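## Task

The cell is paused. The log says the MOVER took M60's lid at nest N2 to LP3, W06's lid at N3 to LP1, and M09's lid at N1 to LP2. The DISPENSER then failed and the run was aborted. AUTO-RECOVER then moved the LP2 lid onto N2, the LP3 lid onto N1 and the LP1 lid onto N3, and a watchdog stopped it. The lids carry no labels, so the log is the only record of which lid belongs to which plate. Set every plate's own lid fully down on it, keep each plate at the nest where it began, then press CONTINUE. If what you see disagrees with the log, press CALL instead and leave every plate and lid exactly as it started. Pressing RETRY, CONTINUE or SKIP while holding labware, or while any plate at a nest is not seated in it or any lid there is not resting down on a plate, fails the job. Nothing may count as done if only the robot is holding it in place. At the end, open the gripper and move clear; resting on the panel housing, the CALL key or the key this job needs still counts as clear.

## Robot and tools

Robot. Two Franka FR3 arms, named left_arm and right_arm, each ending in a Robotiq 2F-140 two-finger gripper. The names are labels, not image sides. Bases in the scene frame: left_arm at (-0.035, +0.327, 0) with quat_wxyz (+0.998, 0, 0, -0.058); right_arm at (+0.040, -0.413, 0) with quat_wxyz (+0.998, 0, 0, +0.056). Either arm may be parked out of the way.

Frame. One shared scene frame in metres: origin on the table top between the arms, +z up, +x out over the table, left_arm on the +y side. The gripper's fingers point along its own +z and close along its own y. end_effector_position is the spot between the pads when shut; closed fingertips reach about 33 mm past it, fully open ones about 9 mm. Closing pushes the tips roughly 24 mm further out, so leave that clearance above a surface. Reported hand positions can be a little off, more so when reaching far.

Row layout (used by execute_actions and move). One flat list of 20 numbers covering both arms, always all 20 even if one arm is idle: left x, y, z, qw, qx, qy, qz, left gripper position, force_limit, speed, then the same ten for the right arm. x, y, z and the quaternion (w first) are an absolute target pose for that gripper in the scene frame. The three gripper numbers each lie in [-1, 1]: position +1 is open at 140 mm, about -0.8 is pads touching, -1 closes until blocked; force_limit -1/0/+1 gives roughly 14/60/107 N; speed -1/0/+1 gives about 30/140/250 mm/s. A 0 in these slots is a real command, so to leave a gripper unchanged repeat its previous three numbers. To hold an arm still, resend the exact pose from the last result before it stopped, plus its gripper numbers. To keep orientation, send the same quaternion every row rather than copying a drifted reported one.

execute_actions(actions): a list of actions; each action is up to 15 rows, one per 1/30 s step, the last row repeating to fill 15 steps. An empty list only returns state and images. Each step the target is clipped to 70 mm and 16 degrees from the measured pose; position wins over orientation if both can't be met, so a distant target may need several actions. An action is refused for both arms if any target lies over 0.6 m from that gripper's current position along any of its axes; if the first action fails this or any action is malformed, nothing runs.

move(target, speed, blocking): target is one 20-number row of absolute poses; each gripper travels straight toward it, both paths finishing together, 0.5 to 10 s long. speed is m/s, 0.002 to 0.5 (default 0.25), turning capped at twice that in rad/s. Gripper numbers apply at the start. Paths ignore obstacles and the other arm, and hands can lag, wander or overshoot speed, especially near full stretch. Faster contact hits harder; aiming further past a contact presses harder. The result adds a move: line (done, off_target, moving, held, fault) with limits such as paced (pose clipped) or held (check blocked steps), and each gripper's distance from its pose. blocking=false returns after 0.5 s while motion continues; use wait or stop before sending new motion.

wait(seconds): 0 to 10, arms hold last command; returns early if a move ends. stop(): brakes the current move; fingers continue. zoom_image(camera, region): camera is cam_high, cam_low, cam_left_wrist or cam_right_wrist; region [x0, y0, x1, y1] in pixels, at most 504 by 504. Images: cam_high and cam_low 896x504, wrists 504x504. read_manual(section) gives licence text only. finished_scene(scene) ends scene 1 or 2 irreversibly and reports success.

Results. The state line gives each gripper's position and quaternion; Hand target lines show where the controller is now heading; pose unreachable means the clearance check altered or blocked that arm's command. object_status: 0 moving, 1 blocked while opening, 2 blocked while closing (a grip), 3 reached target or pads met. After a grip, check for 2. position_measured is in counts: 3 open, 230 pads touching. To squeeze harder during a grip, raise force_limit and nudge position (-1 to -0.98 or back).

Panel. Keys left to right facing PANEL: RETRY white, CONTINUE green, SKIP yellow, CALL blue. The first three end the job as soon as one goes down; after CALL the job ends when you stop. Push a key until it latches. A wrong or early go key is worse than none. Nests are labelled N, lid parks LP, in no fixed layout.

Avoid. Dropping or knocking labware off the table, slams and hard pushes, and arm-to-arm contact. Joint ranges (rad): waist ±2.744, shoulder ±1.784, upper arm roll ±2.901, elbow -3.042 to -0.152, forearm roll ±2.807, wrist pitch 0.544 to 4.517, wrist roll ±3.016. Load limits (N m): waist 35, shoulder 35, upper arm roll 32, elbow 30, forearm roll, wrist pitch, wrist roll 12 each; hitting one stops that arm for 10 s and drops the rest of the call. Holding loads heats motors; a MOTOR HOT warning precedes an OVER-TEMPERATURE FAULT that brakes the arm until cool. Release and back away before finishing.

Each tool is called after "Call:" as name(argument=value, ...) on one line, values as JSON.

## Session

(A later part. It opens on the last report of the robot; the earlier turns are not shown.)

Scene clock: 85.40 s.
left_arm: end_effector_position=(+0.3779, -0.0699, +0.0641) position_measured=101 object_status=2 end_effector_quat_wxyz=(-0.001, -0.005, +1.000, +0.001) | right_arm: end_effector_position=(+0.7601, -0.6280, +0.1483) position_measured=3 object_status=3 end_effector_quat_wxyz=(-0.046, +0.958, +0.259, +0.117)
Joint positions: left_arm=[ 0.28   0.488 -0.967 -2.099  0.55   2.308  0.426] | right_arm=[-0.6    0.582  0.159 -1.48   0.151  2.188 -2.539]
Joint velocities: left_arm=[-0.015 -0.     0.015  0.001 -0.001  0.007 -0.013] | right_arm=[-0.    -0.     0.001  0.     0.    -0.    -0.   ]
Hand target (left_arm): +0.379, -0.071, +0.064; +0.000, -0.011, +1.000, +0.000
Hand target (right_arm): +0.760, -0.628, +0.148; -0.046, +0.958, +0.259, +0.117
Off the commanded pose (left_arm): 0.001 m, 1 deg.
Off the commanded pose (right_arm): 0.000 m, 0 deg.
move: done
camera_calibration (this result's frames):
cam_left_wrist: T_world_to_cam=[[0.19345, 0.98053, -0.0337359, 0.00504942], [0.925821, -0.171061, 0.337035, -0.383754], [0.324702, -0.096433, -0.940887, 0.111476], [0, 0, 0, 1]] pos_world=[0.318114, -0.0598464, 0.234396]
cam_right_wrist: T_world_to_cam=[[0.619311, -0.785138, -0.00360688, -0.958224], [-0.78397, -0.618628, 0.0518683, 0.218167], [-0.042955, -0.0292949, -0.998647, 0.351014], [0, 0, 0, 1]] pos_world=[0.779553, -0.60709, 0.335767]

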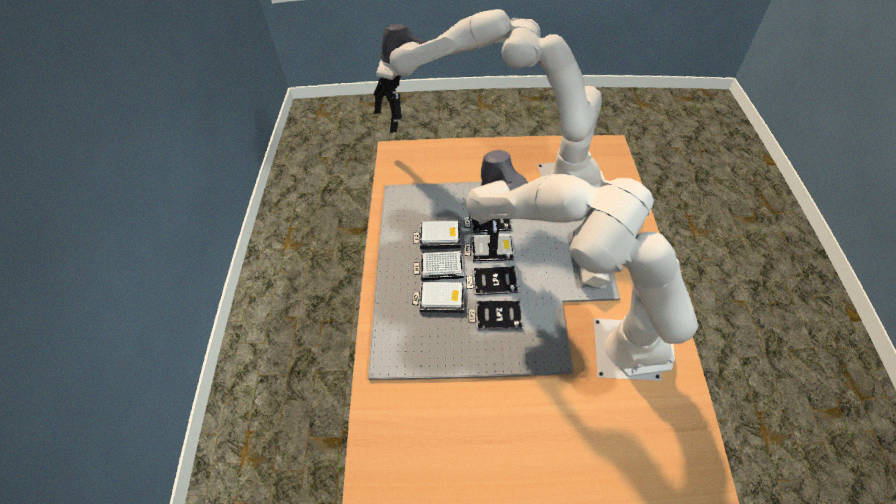

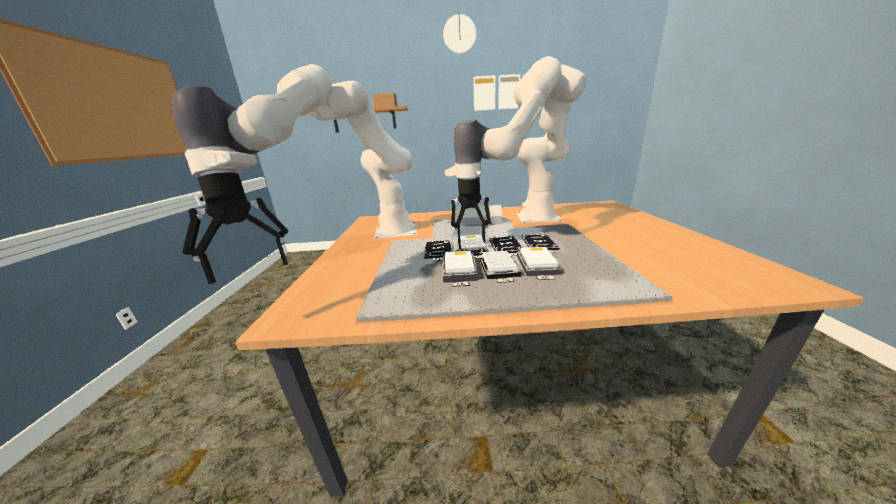

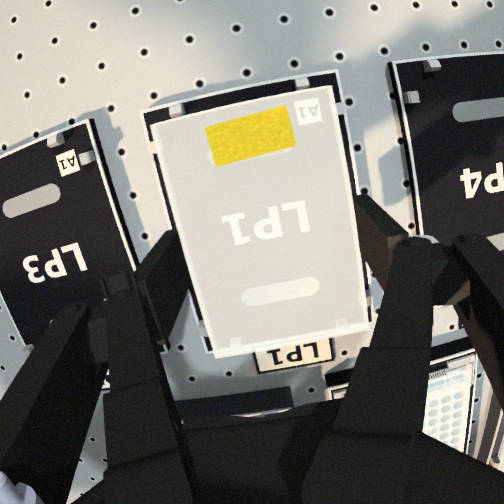

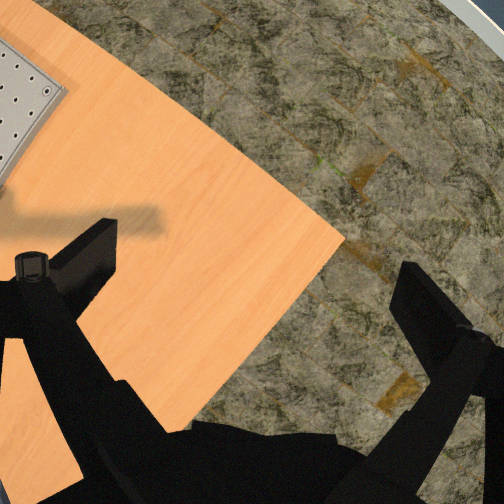

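Call:
move(target=[0.379,-0.0708,0.0535,0,-0.007,1,0,-1,-1,-1,0.7601,-0.628,0.1483,-0.046,0.958,0.259,0.117,1,0,0], speed=0.008)

Call:
zoom_image(camera="cam_left_wrist", region=[100,40,420,380])

Scene clock: 91.47 s.
left_arm: end_effector_position=(+0.3784, -0.0708, +0.0547) position_measured=101 object_status=2 end_effector_quat_wxyz=(-0.001, -0.004, +1.000, +0.001) | right_arm: end_effector_position=(+0.7601, -0.6280, +0.1483) position_measured=3 object_status=3 end_effector_quat_wxyz=(-0.046, +0.958, +0.259, +0.117)
Joint positions: left_arm=[ 0.252  0.499 -0.934 -2.099  0.559  2.328  0.421] | right_arm=[-0.6    0.582  0.159 -1.48   0.151  2.188 -2.539]
Joint velocities: left_arm=[-0.009  0.001  0.007 -0.001  0.001  0.005  0.001] | right_arm=[ 0.    -0.    -0.     0.001 -0.     0.001 -0.001]
Hand target (left_arm): +0.379, -0.071, +0.053; +0.000, -0.007, +1.000, +0.000
Hand target (right_arm): +0.760, -0.628, +0.148; -0.046, +0.958, +0.259, +0.117
Off the commanded pose (left_arm): 0.001 m, 0 deg.
Off the commanded pose (right_arm): 0.000 m, 0 deg.
move: done
camera_calibration (this result's frames):
cam_left_wrist: T_world_to_cam=[[0.194437, 0.980293, -0.0349257, 0.00516118], [0.925531, -0.171548, 0.337586, -0.381162], [0.324942, -0.097964, -0.940647, 0.102098], [0, 0, 0, 1]] pos_world=[0.318598, -0.0604451, 0.224894]
cam_right_wrist: T_world_to_cam=[[0.619311, -0.785138, -0.00360676, -0.958224], [-0.78397, -0.618628, 0.0518683, 0.218167], [-0.042955, -0.029295, -0.998647, 0.351013], [0, 0, 0, 1]] pos_world=[0.779553, -0.60709, 0.335767]

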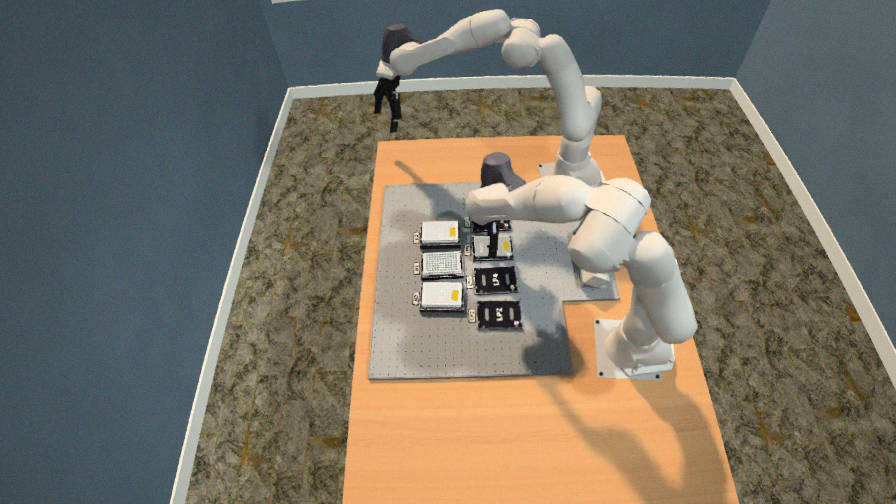

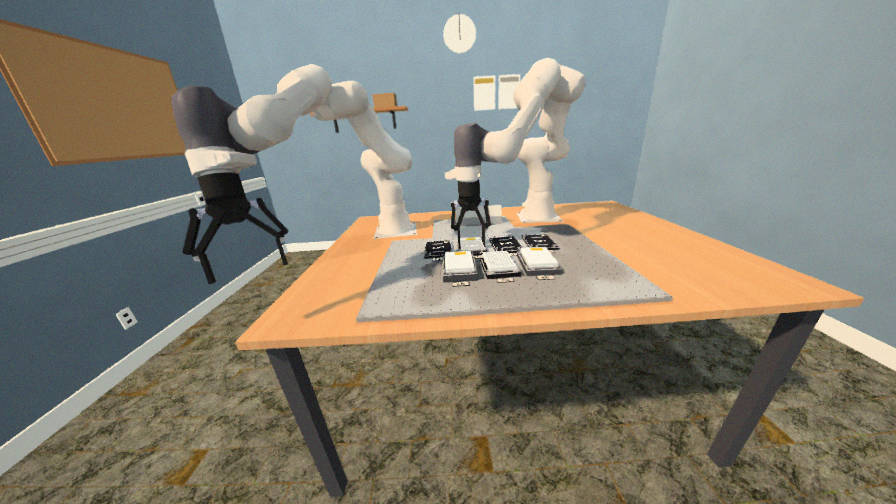

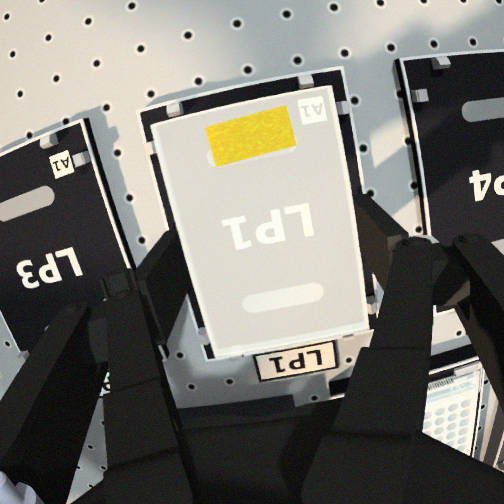

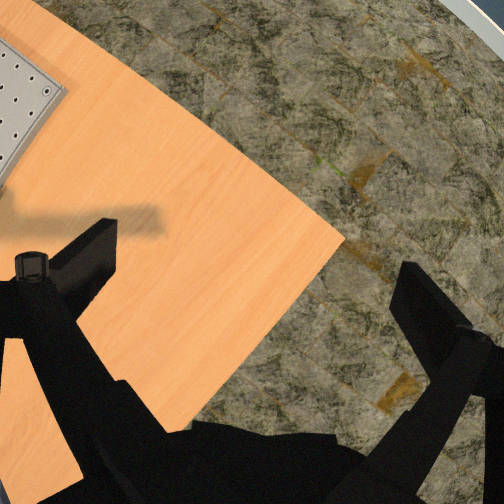

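Region (100, 40, 420, 380) of cam_left_wrist's 504x504 image, scaled by 1.482, with more detail than that image has; it fills the left 474 columns of this view, and the rest is white.

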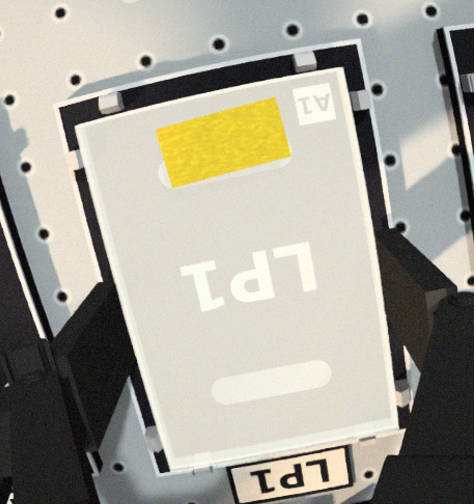

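Call:
move(target=[0.3783,-0.0703,0.049,0,-0.007,1,0,-1,-1,-1,0.7601,-0.628,0.1483,-0.046,0.958,0.259,0.117,1,0,0], speed=0.005)

Call:
zoom_image(camera="cam_left_wrist", region=[100,40,420,380])

Scene clock: 95.87 s.
left_arm: end_effector_position=(+0.3785, -0.0707, +0.0519) position_measured=101 object_status=2 end_effector_quat_wxyz=(+0.000, -0.004, +1.000, +0.001) | right_arm: end_effector_position=(+0.7601, -0.6280, +0.1483) position_measured=3 object_status=3 end_effector_quat_wxyz=(-0.046, +0.958, +0.259, +0.117)
Joint positions: left_arm=[ 0.242  0.5   -0.922 -2.101  0.56   2.336  0.42 ] | right_arm=[-0.6    0.582  0.159 -1.48   0.151  2.188 -2.539]
Joint velocities: left_arm=[-0.003 -0.     0.001 -0.     0.001 -0.    -0.   ] | right_arm=[-0.    -0.001 -0.001  0.001 -0.     0.     0.001]
Hand target (left_arm): +0.378, -0.070, +0.049; +0.000, -0.007, +1.000, +0.000
Hand target (right_arm): +0.760, -0.628, +0.148; -0.046, +0.958, +0.259, +0.117
Off the commanded pose (left_arm): 0.003 m, 0 deg.
Off the commanded pose (right_arm): 0.000 m, 0 deg.
move: done
camera_calibration (this result's frames):
cam_left_wrist: T_world_to_cam=[[0.193755, 0.980424, -0.0350393, 0.00520037], [0.925216, -0.170734, 0.338859, -0.380195], [0.326243, -0.0980747, -0.940184, 0.0989772], [0, 0, 0, 1]] pos_world=[0.318464, -0.0603037, 0.222071]
cam_right_wrist: T_world_to_cam=[[0.619311, -0.785138, -0.00360688, -0.958224], [-0.78397, -0.618628, 0.0518683, 0.218167], [-0.042955, -0.0292949, -0.998647, 0.351014], [0, 0, 0, 1]] pos_world=[0.779553, -0.60709, 0.335767]

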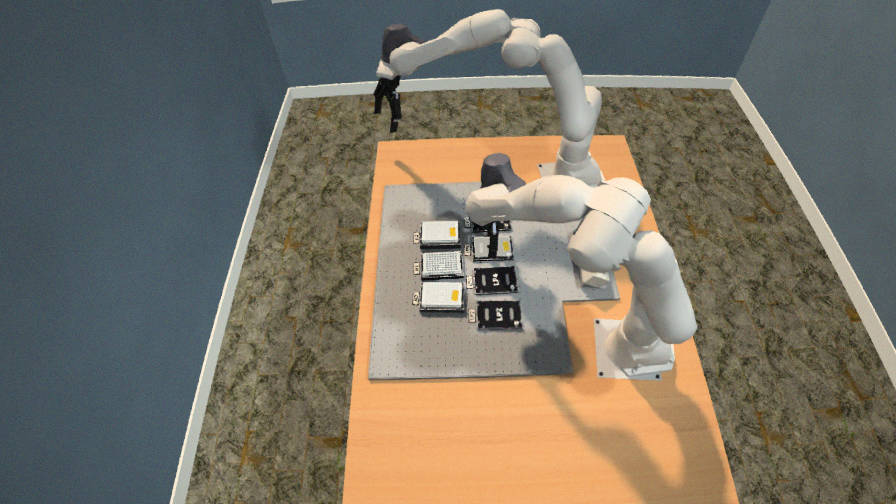

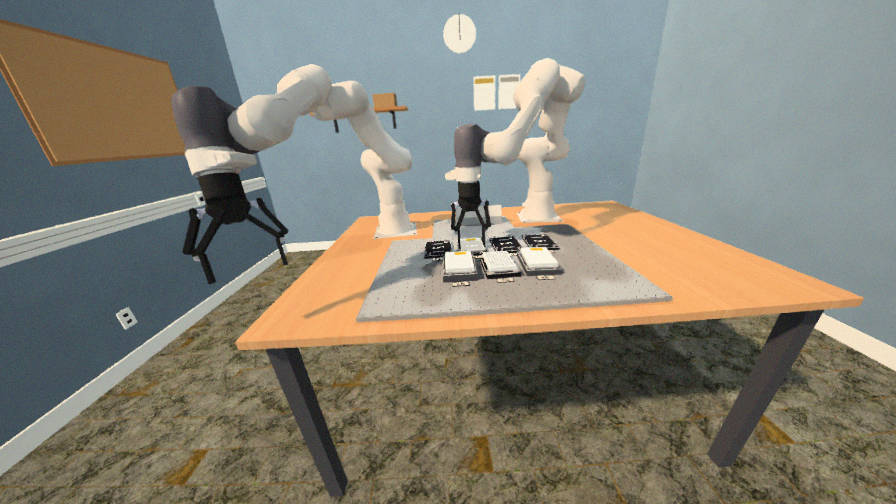

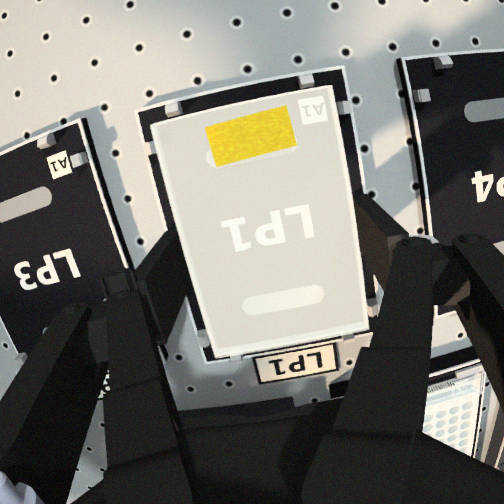

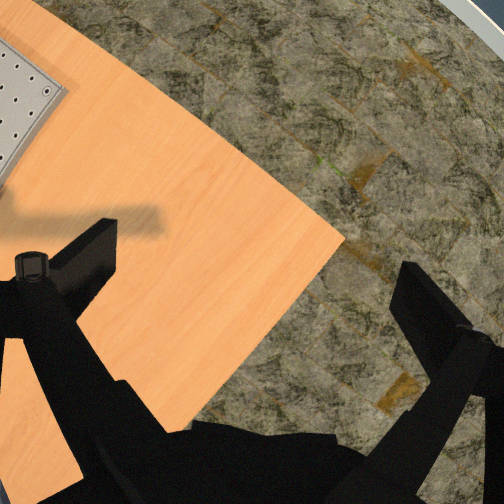

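Region (100, 40, 420, 380) of cam_left_wrist's 504x504 image, scaled by 1.482, with more detail than that image has; it fills the left 474 columns of this view, and the rest is white.

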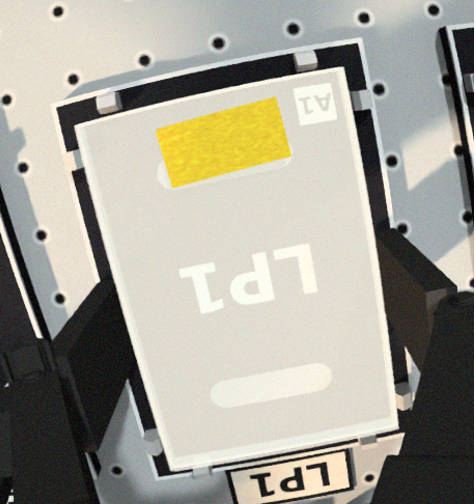

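Down at 0.0519. Release, lift, go to N2.

Call:
move(target=[0.3783,-0.0703,0.0505,0,-0.007,1,0,0.4,-1,-0.5,0.7601,-0.628,0.1483,-0.046,0.958,0.259,0.117,1,0,0], speed=0.005)

Call:
move(target=[0.385,-0.072,0.097,0,-0.007,1,0,0.4,-1,-0.5,0.7601,-0.628,0.1483,-0.046,0.958,0.259,0.117,1,0,0], speed=0.08)

Call:
move(target=[0.56,-0.128,0.095,0,0,1,0,0.4,-1,-0.5,0.7601,-0.628,0.1483,-0.046,0.958,0.259,0.117,1,0,0], speed=0.15)

Call:
zoom_image(camera="cam_left_wrist", region=[100,40,420,380])

Scene clock: 104.60 s.
left_arm: end_effector_position=(+0.3786, -0.0709, +0.0517) position_measured=78 object_status=3 end_effector_quat_wxyz=(+0.000, -0.005, +1.000, -0.000) | right_arm: end_effector_position=(+0.7601, -0.6280, +0.1483) position_measured=3 object_status=3 end_effector_quat_wxyz=(-0.046, +0.958, +0.259, +0.117)
Joint positions: left_arm=[ 0.242  0.499 -0.921 -2.102  0.56   2.339  0.42 ] | right_arm=[-0.6    0.582  0.159 -1.48   0.151  2.188 -2.539]
Joint velocities: left_arm=[-0.001  0.     0.001 -0.001 -0.001  0.002  0.001] | right_arm=[ 0.    -0.001 -0.001  0.    -0.001  0.    -0.001]
Hand target (left_arm): +0.378, -0.070, +0.051; +0.000, -0.007, +1.000, +0.000
Hand target (right_arm): +0.760, -0.628, +0.148; -0.046, +0.958, +0.259, +0.117
Off the commanded pose (left_arm): 0.001 m, 0 deg.
Off the commanded pose (right_arm): 0.000 m, 0 deg.
move: done
camera_calibration (this result's frames):
cam_left_wrist: T_world_to_cam=[[0.193515, 0.980435, -0.0360436, 0.00548509], [0.925066, -0.170102, 0.339584, -0.380115], [0.326809, -0.0990574, -0.939885, 0.0984378], [0, 0, 0, 1]] pos_world=[0.3184, -0.0602853, 0.221799]
cam_right_wrist: T_world_to_cam=[[0.619311, -0.785138, -0.00360697, -0.958224], [-0.78397, -0.618628, 0.0518682, 0.218167], [-0.0429551, -0.0292948, -0.998647, 0.351014], [0, 0, 0, 1]] pos_world=[0.779553, -0.60709, 0.335767]

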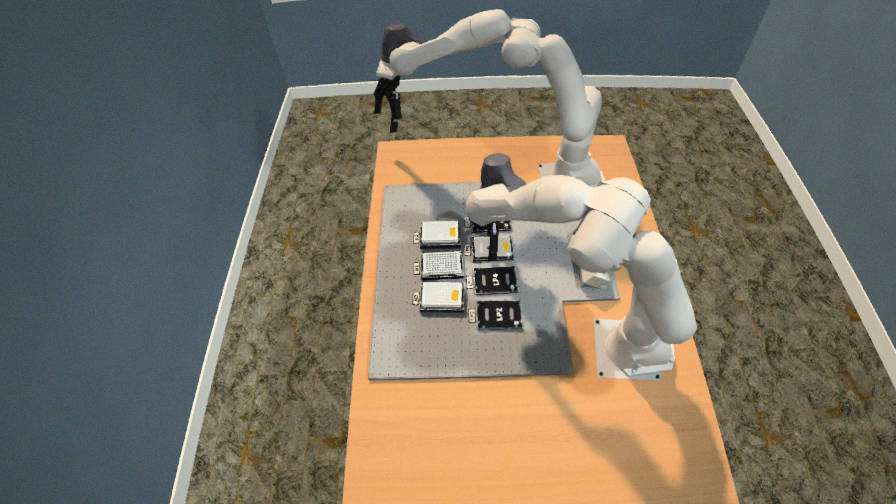

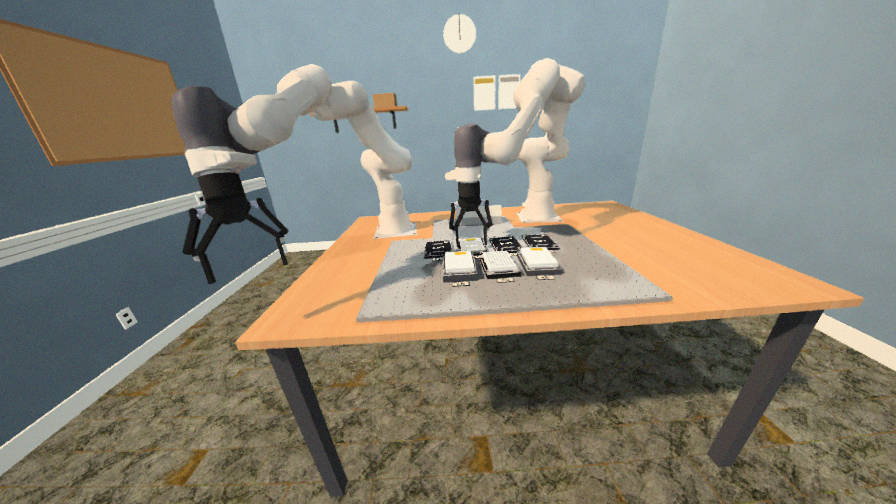

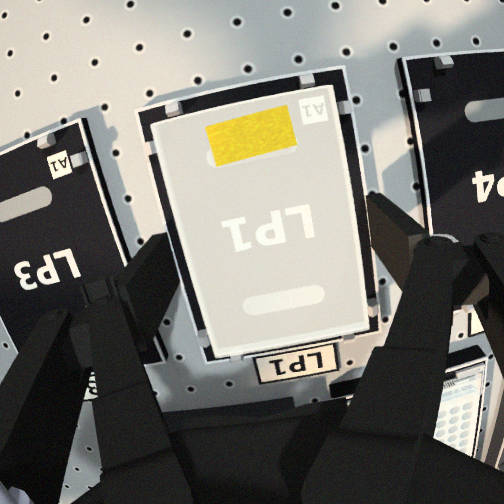

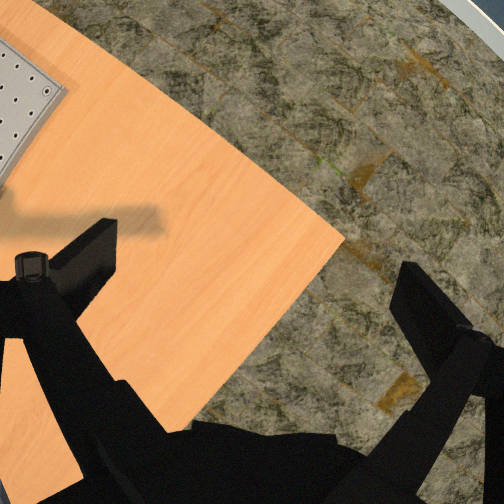

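Scene clock: 105.67 s.
left_arm: end_effector_position=(+0.3853, -0.0724, +0.0968) position_measured=78 object_status=3 end_effector_quat_wxyz=(+0.001, -0.011, +1.000, -0.001) | right_arm: end_effector_position=(+0.7601, -0.6280, +0.1483) position_measured=3 object_status=3 end_effector_quat_wxyz=(-0.046, +0.958, +0.259, +0.117)
Joint positions: left_arm=[ 0.317  0.441 -1.014 -2.068  0.487  2.255  0.46 ] | right_arm=[-0.6    0.582  0.159 -1.48   0.151  2.188 -2.539]
Joint velocities: left_arm=[ 0.008  0.001 -0.01  -0.    -0.001 -0.013  0.01 ] | right_arm=[ 0.     0.    -0.     0.     0.001 -0.     0.001]
Hand target (left_arm): +0.385, -0.072, +0.097; -0.000, -0.007, +1.000, -0.001
Hand target (right_arm): +0.760, -0.628, +0.148; -0.046, +0.958, +0.259, +0.117
Off the commanded pose (left_arm): 0.001 m, 1 deg.
Off the commanded pose (right_arm): 0.000 m, 0 deg.
move: done
camera_calibration (this result's frames):
cam_left_wrist: T_world_to_cam=[[0.180812, 0.982794, -0.0377332, 0.0125804], [0.926595, -0.157359, 0.341555, -0.401761], [0.329741, -0.0967207, -0.939104, 0.137389], [0, 0, 0, 1]] pos_world=[0.324692, -0.0622962, 0.266721]
cam_right_wrist: T_world_to_cam=[[0.619311, -0.785138, -0.0036068, -0.958224], [-0.78397, -0.618628, 0.0518683, 0.218167], [-0.042955, -0.029295, -0.998647, 0.351013], [0, 0, 0, 1]] pos_world=[0.779553, -0.60709, 0.335767]

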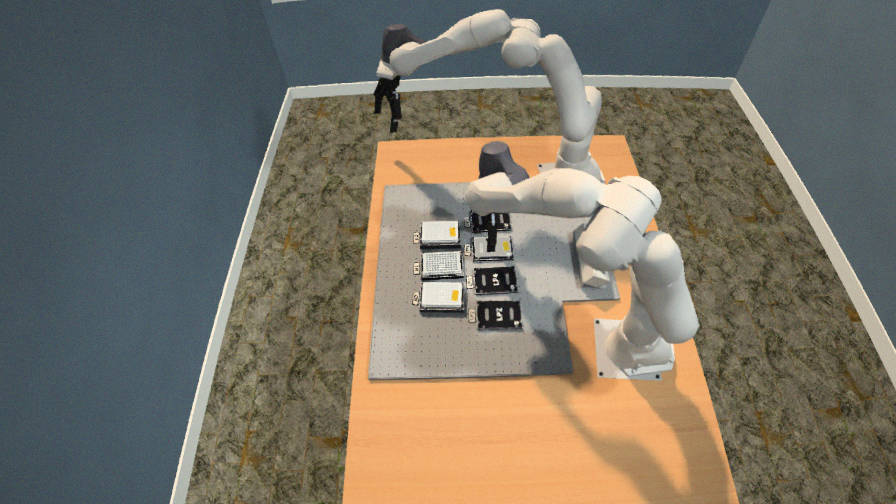

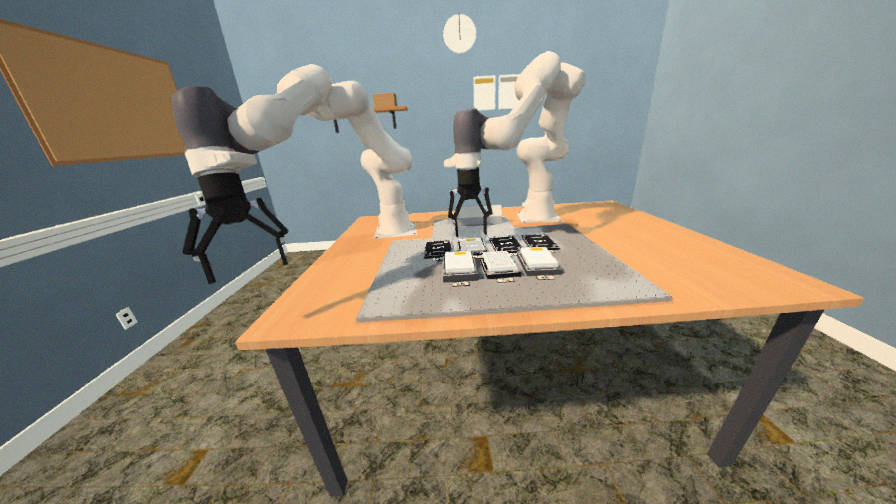

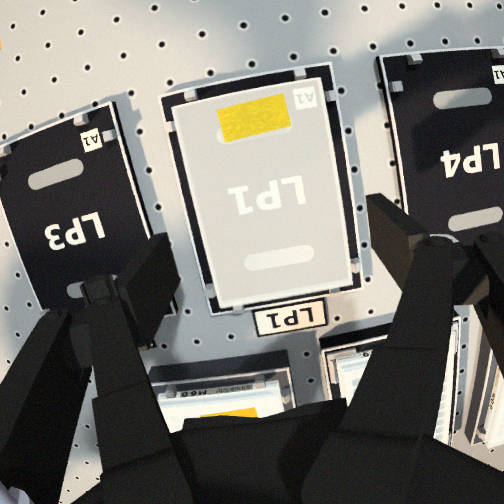

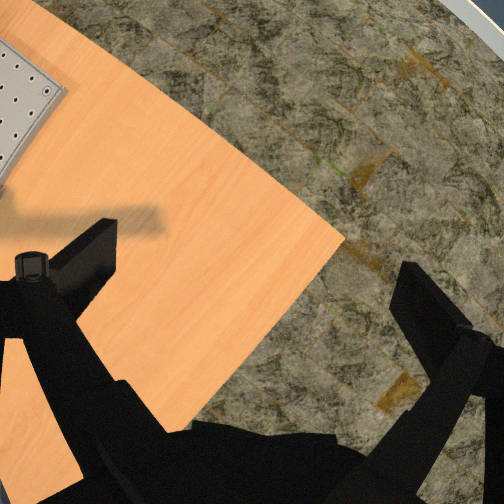

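Scene clock: 107.63 s.
left_arm: end_effector_position=(+0.5597, -0.1277, +0.0960) position_measured=78 object_status=3 end_effector_quat_wxyz=(+0.002, -0.004, +1.000, -0.002) | right_arm: end_effector_position=(+0.7601, -0.6280, +0.1483) position_measured=3 object_status=3 end_effector_quat_wxyz=(-0.046, +0.958, +0.259, +0.117)
Joint positions: left_arm=[-0.04   0.92  -0.782 -1.229  0.636  1.911  0.625] | right_arm=[-0.6    0.582  0.159 -1.48   0.151  2.188 -2.539]
Joint velocities: left_arm=[ 0.     0.001 -0.     0.002  0.001 -0.013  0.022] | right_arm=[-0.    -0.001 -0.001  0.    -0.    -0.001 -0.001]
Hand target (left_arm): +0.559, -0.127, +0.094; +0.001, +0.003, +1.000, +0.001
Hand target (right_arm): +0.760, -0.628, +0.148; -0.046, +0.958, +0.259, +0.117
Off the commanded pose (left_arm): 0.001 m, 1 deg.
Off the commanded pose (right_arm): 0.000 m, 0 deg.
move: done
camera_calibration (this result's frames):
cam_left_wrist: T_world_to_cam=[[0.193887, 0.980243, -0.0391379, 0.0278636], [0.924146, -0.169114, 0.34257, -0.572043], [0.329183, -0.102589, -0.938677, 0.0732938], [0, 0, 0, 1]] pos_world=[0.499122, -0.116534, 0.265854]
cam_right_wrist: T_world_to_cam=[[0.619311, -0.785138, -0.00360707, -0.958224], [-0.78397, -0.618628, 0.0518681, 0.218167], [-0.042955, -0.0292947, -0.998647, 0.351014], [0, 0, 0, 1]] pos_world=[0.779553, -0.60709, 0.335767]

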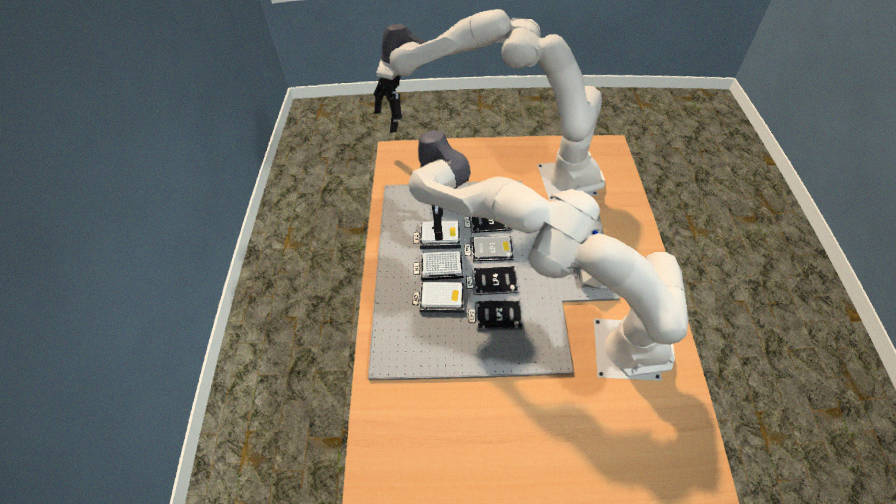

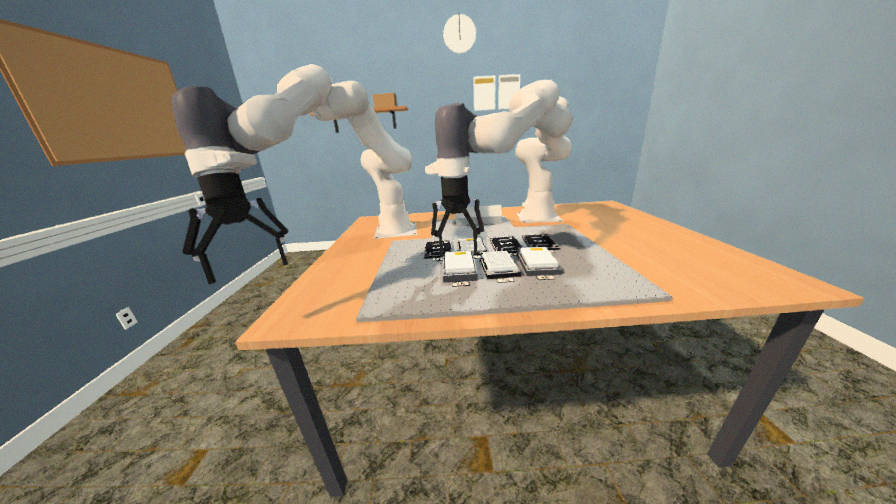

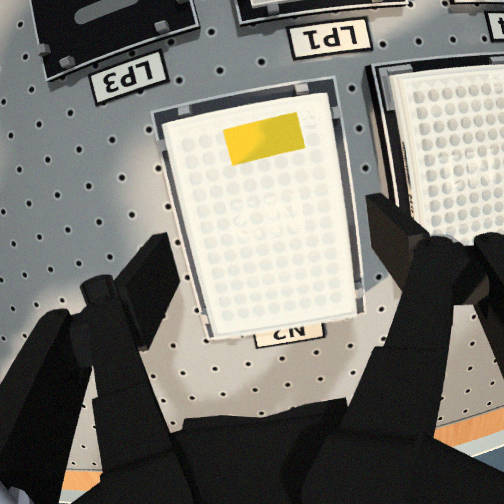

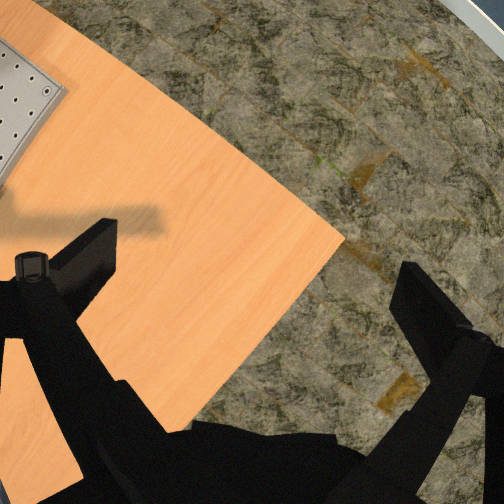

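Region (100, 40, 420, 380) of cam_left_wrist's 504x504 image, scaled by 1.482, with more detail than that image has; it fills the left 474 columns of this view, and the rest is white.

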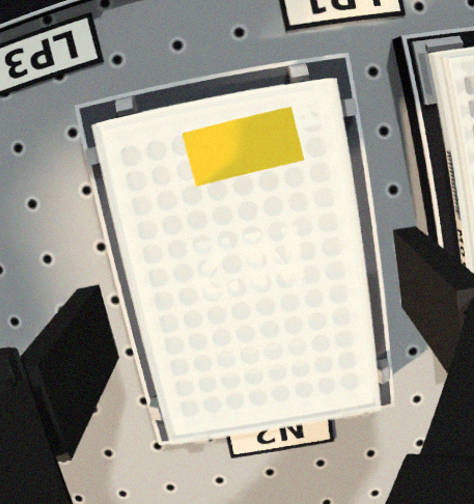

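Call:
move(target=[0.562,-0.129,0.0775,0,0.010,1,0,0.4,-1,-0.5,0.7601,-0.628,0.1483,-0.046,0.958,0.259,0.117,1,0,0], speed=0.015)

Call:
zoom_image(camera="cam_left_wrist", region=[100,40,420,380])

Scene clock: 120.23 s.
left_arm: end_effector_position=(+0.5607, -0.1289, +0.0785) position_measured=78 object_status=3 end_effector_quat_wxyz=(-0.002, +0.005, +1.000, -0.000) | right_arm: end_effector_position=(+0.7601, -0.6280, +0.1483) position_measured=3 object_status=3 end_effector_quat_wxyz=(-0.046, +0.958, +0.259, +0.117)
Joint positions: left_arm=[-0.048  0.955 -0.779 -1.214  0.654  1.919  0.641] | right_arm=[-0.6    0.582  0.159 -1.48   0.151  2.188 -2.539]
Joint velocities: left_arm=[0.    0.004 0.001 0.004 0.006 0.002 0.007] | right_arm=[ 0.     0.001  0.001 -0.    -0.    -0.     0.001]
Hand target (left_arm): +0.562, -0.129, +0.077; +0.000, +0.010, +1.000, +0.000
Hand target (right_arm): +0.760, -0.628, +0.148; -0.046, +0.958, +0.259, +0.117
Off the commanded pose (left_arm): 0.002 m, 1 deg.
Off the commanded pose (right_arm): 0.000 m, 0 deg.
move: done
camera_calibration (this result's frames):
cam_left_wrist: T_world_to_cam=[[0.212311, 0.976491, -0.0372692, 0.0171803], [0.922906, -0.187833, 0.3361, -0.568395], [0.321199, -0.105754, -0.941089, 0.0607186], [0, 0, 0, 1]] pos_world=[0.501425, -0.117118, 0.24882]
cam_right_wrist: T_world_to_cam=[[0.619311, -0.785137, -0.00360685, -0.958224], [-0.78397, -0.618628, 0.0518681, 0.218167], [-0.0429549, -0.0292949, -0.998647, 0.351013], [0, 0, 0, 1]] pos_world=[0.779553, -0.60709, 0.335767]

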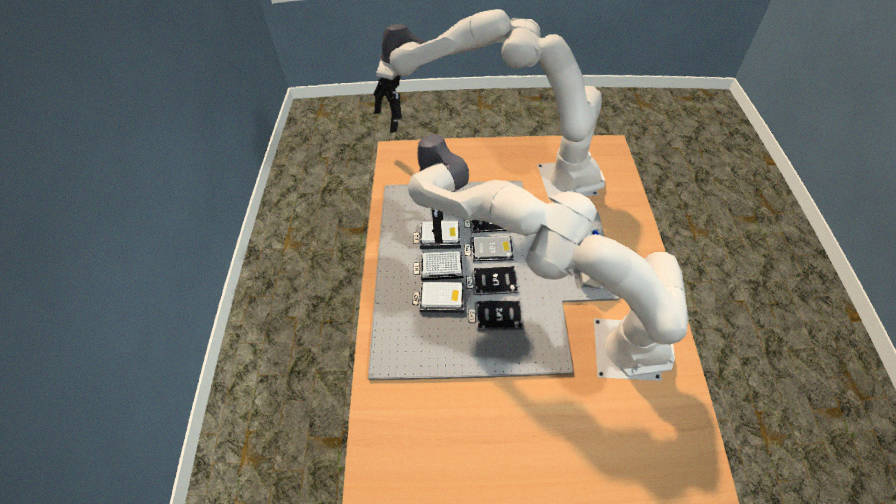

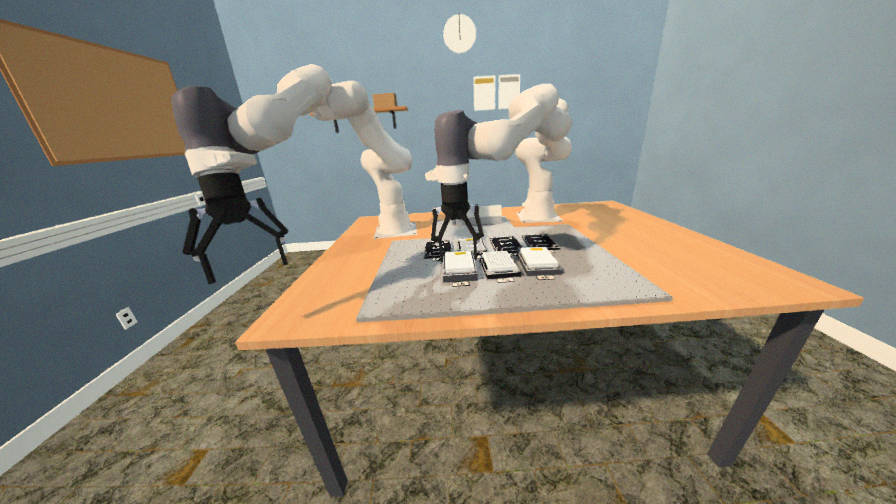

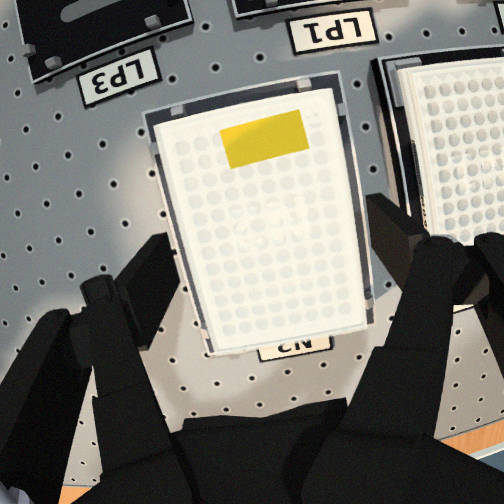

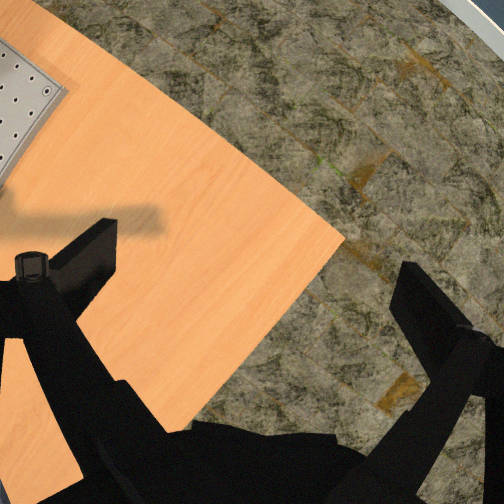

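Region (100, 40, 420, 380) of cam_left_wrist's 504x504 image, scaled by 1.482, with more detail than that image has; it fills the left 474 columns of this view, and the rest is white.

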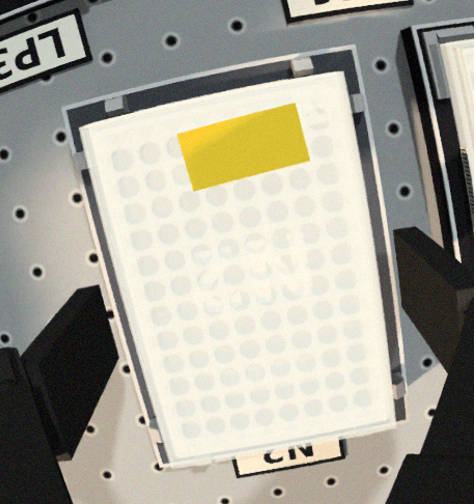

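Call:
move(target=[0.5622,-0.1288,0.073,0,0.011,1,0,0.4,-1,-0.5,0.7601,-0.628,0.1483,-0.046,0.958,0.259,0.117,1,0,0], speed=0.006)

Call:
zoom_image(camera="cam_left_wrist", region=[100,40,420,380])

Scene clock: 125.27 s.
left_arm: end_effector_position=(+0.5617, -0.1295, +0.0753) position_measured=78 object_status=3 end_effector_quat_wxyz=(-0.001, +0.007, +1.000, -0.001) | right_arm: end_effector_position=(+0.7601, -0.6280, +0.1483) position_measured=3 object_status=3 end_effector_quat_wxyz=(-0.046, +0.958, +0.259, +0.117)
Joint positions: left_arm=[-0.048  0.961 -0.779 -1.214  0.659  1.926  0.643] | right_arm=[-0.6    0.582  0.159 -1.48   0.151  2.188 -2.539]
Joint velocities: left_arm=[-0.     0.002 -0.001  0.     0.003  0.002  0.   ] | right_arm=[ 0.    -0.     0.001 -0.001 -0.     0.    -0.001]
Hand target (left_arm): +0.562, -0.129, +0.073; +0.000, +0.011, +1.000, +0.000
Hand target (right_arm): +0.760, -0.628, +0.148; -0.046, +0.958, +0.259, +0.117
Off the commanded pose (left_arm): 0.002 m, 1 deg.
Off the commanded pose (right_arm): 0.000 m, 0 deg.
move: done
camera_calibration (this result's frames):
cam_left_wrist: T_world_to_cam=[[0.215704, 0.9757, -0.0384823, 0.0155379], [0.921601, -0.190404, 0.338227, -0.56811], [0.322681, -0.108422, -0.940278, 0.0560672], [0, 0, 0, 1]] pos_world=[0.502128, -0.117252, 0.245467]
cam_right_wrist: T_world_to_cam=[[0.619311, -0.785138, -0.0036069, -0.958224], [-0.78397, -0.618628, 0.0518683, 0.218167], [-0.0429551, -0.0292949, -0.998647, 0.351014], [0, 0, 0, 1]] pos_world=[0.779553, -0.60709, 0.335767]

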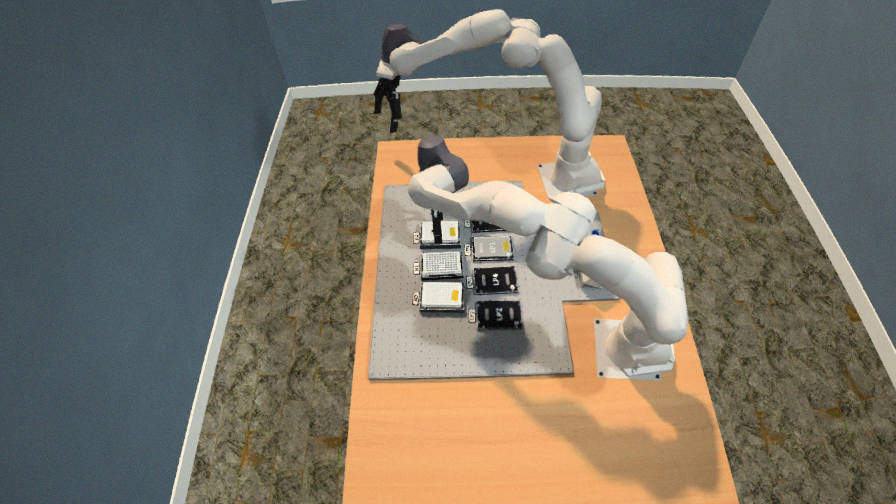

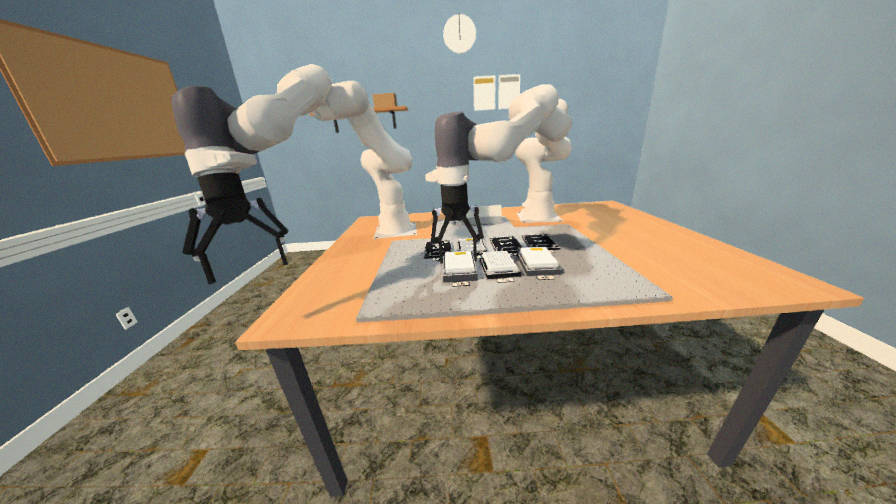

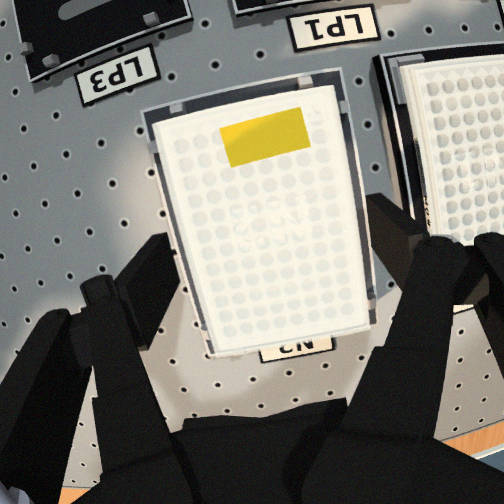

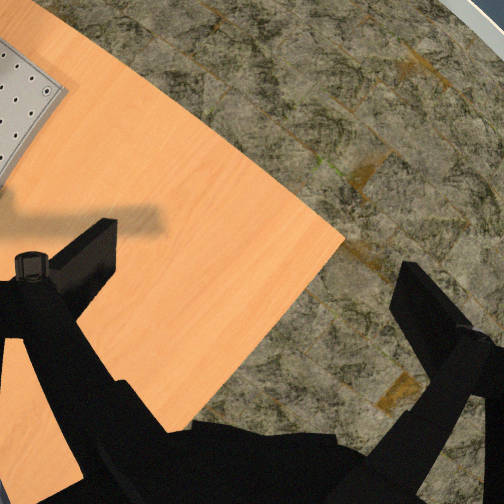

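Region (100, 40, 420, 380) of cam_left_wrist's 504x504 image, scaled by 1.482, with more detail than that image has; it fills the left 474 columns of this view, and the rest is white.

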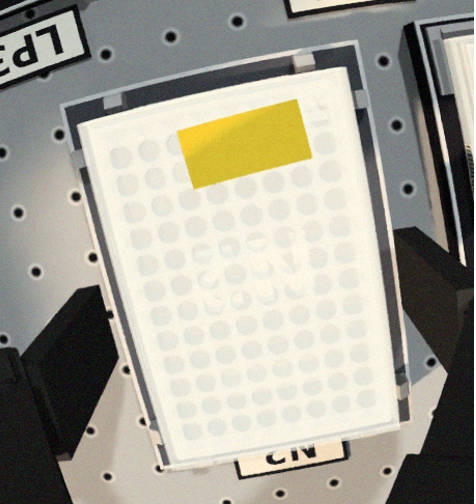

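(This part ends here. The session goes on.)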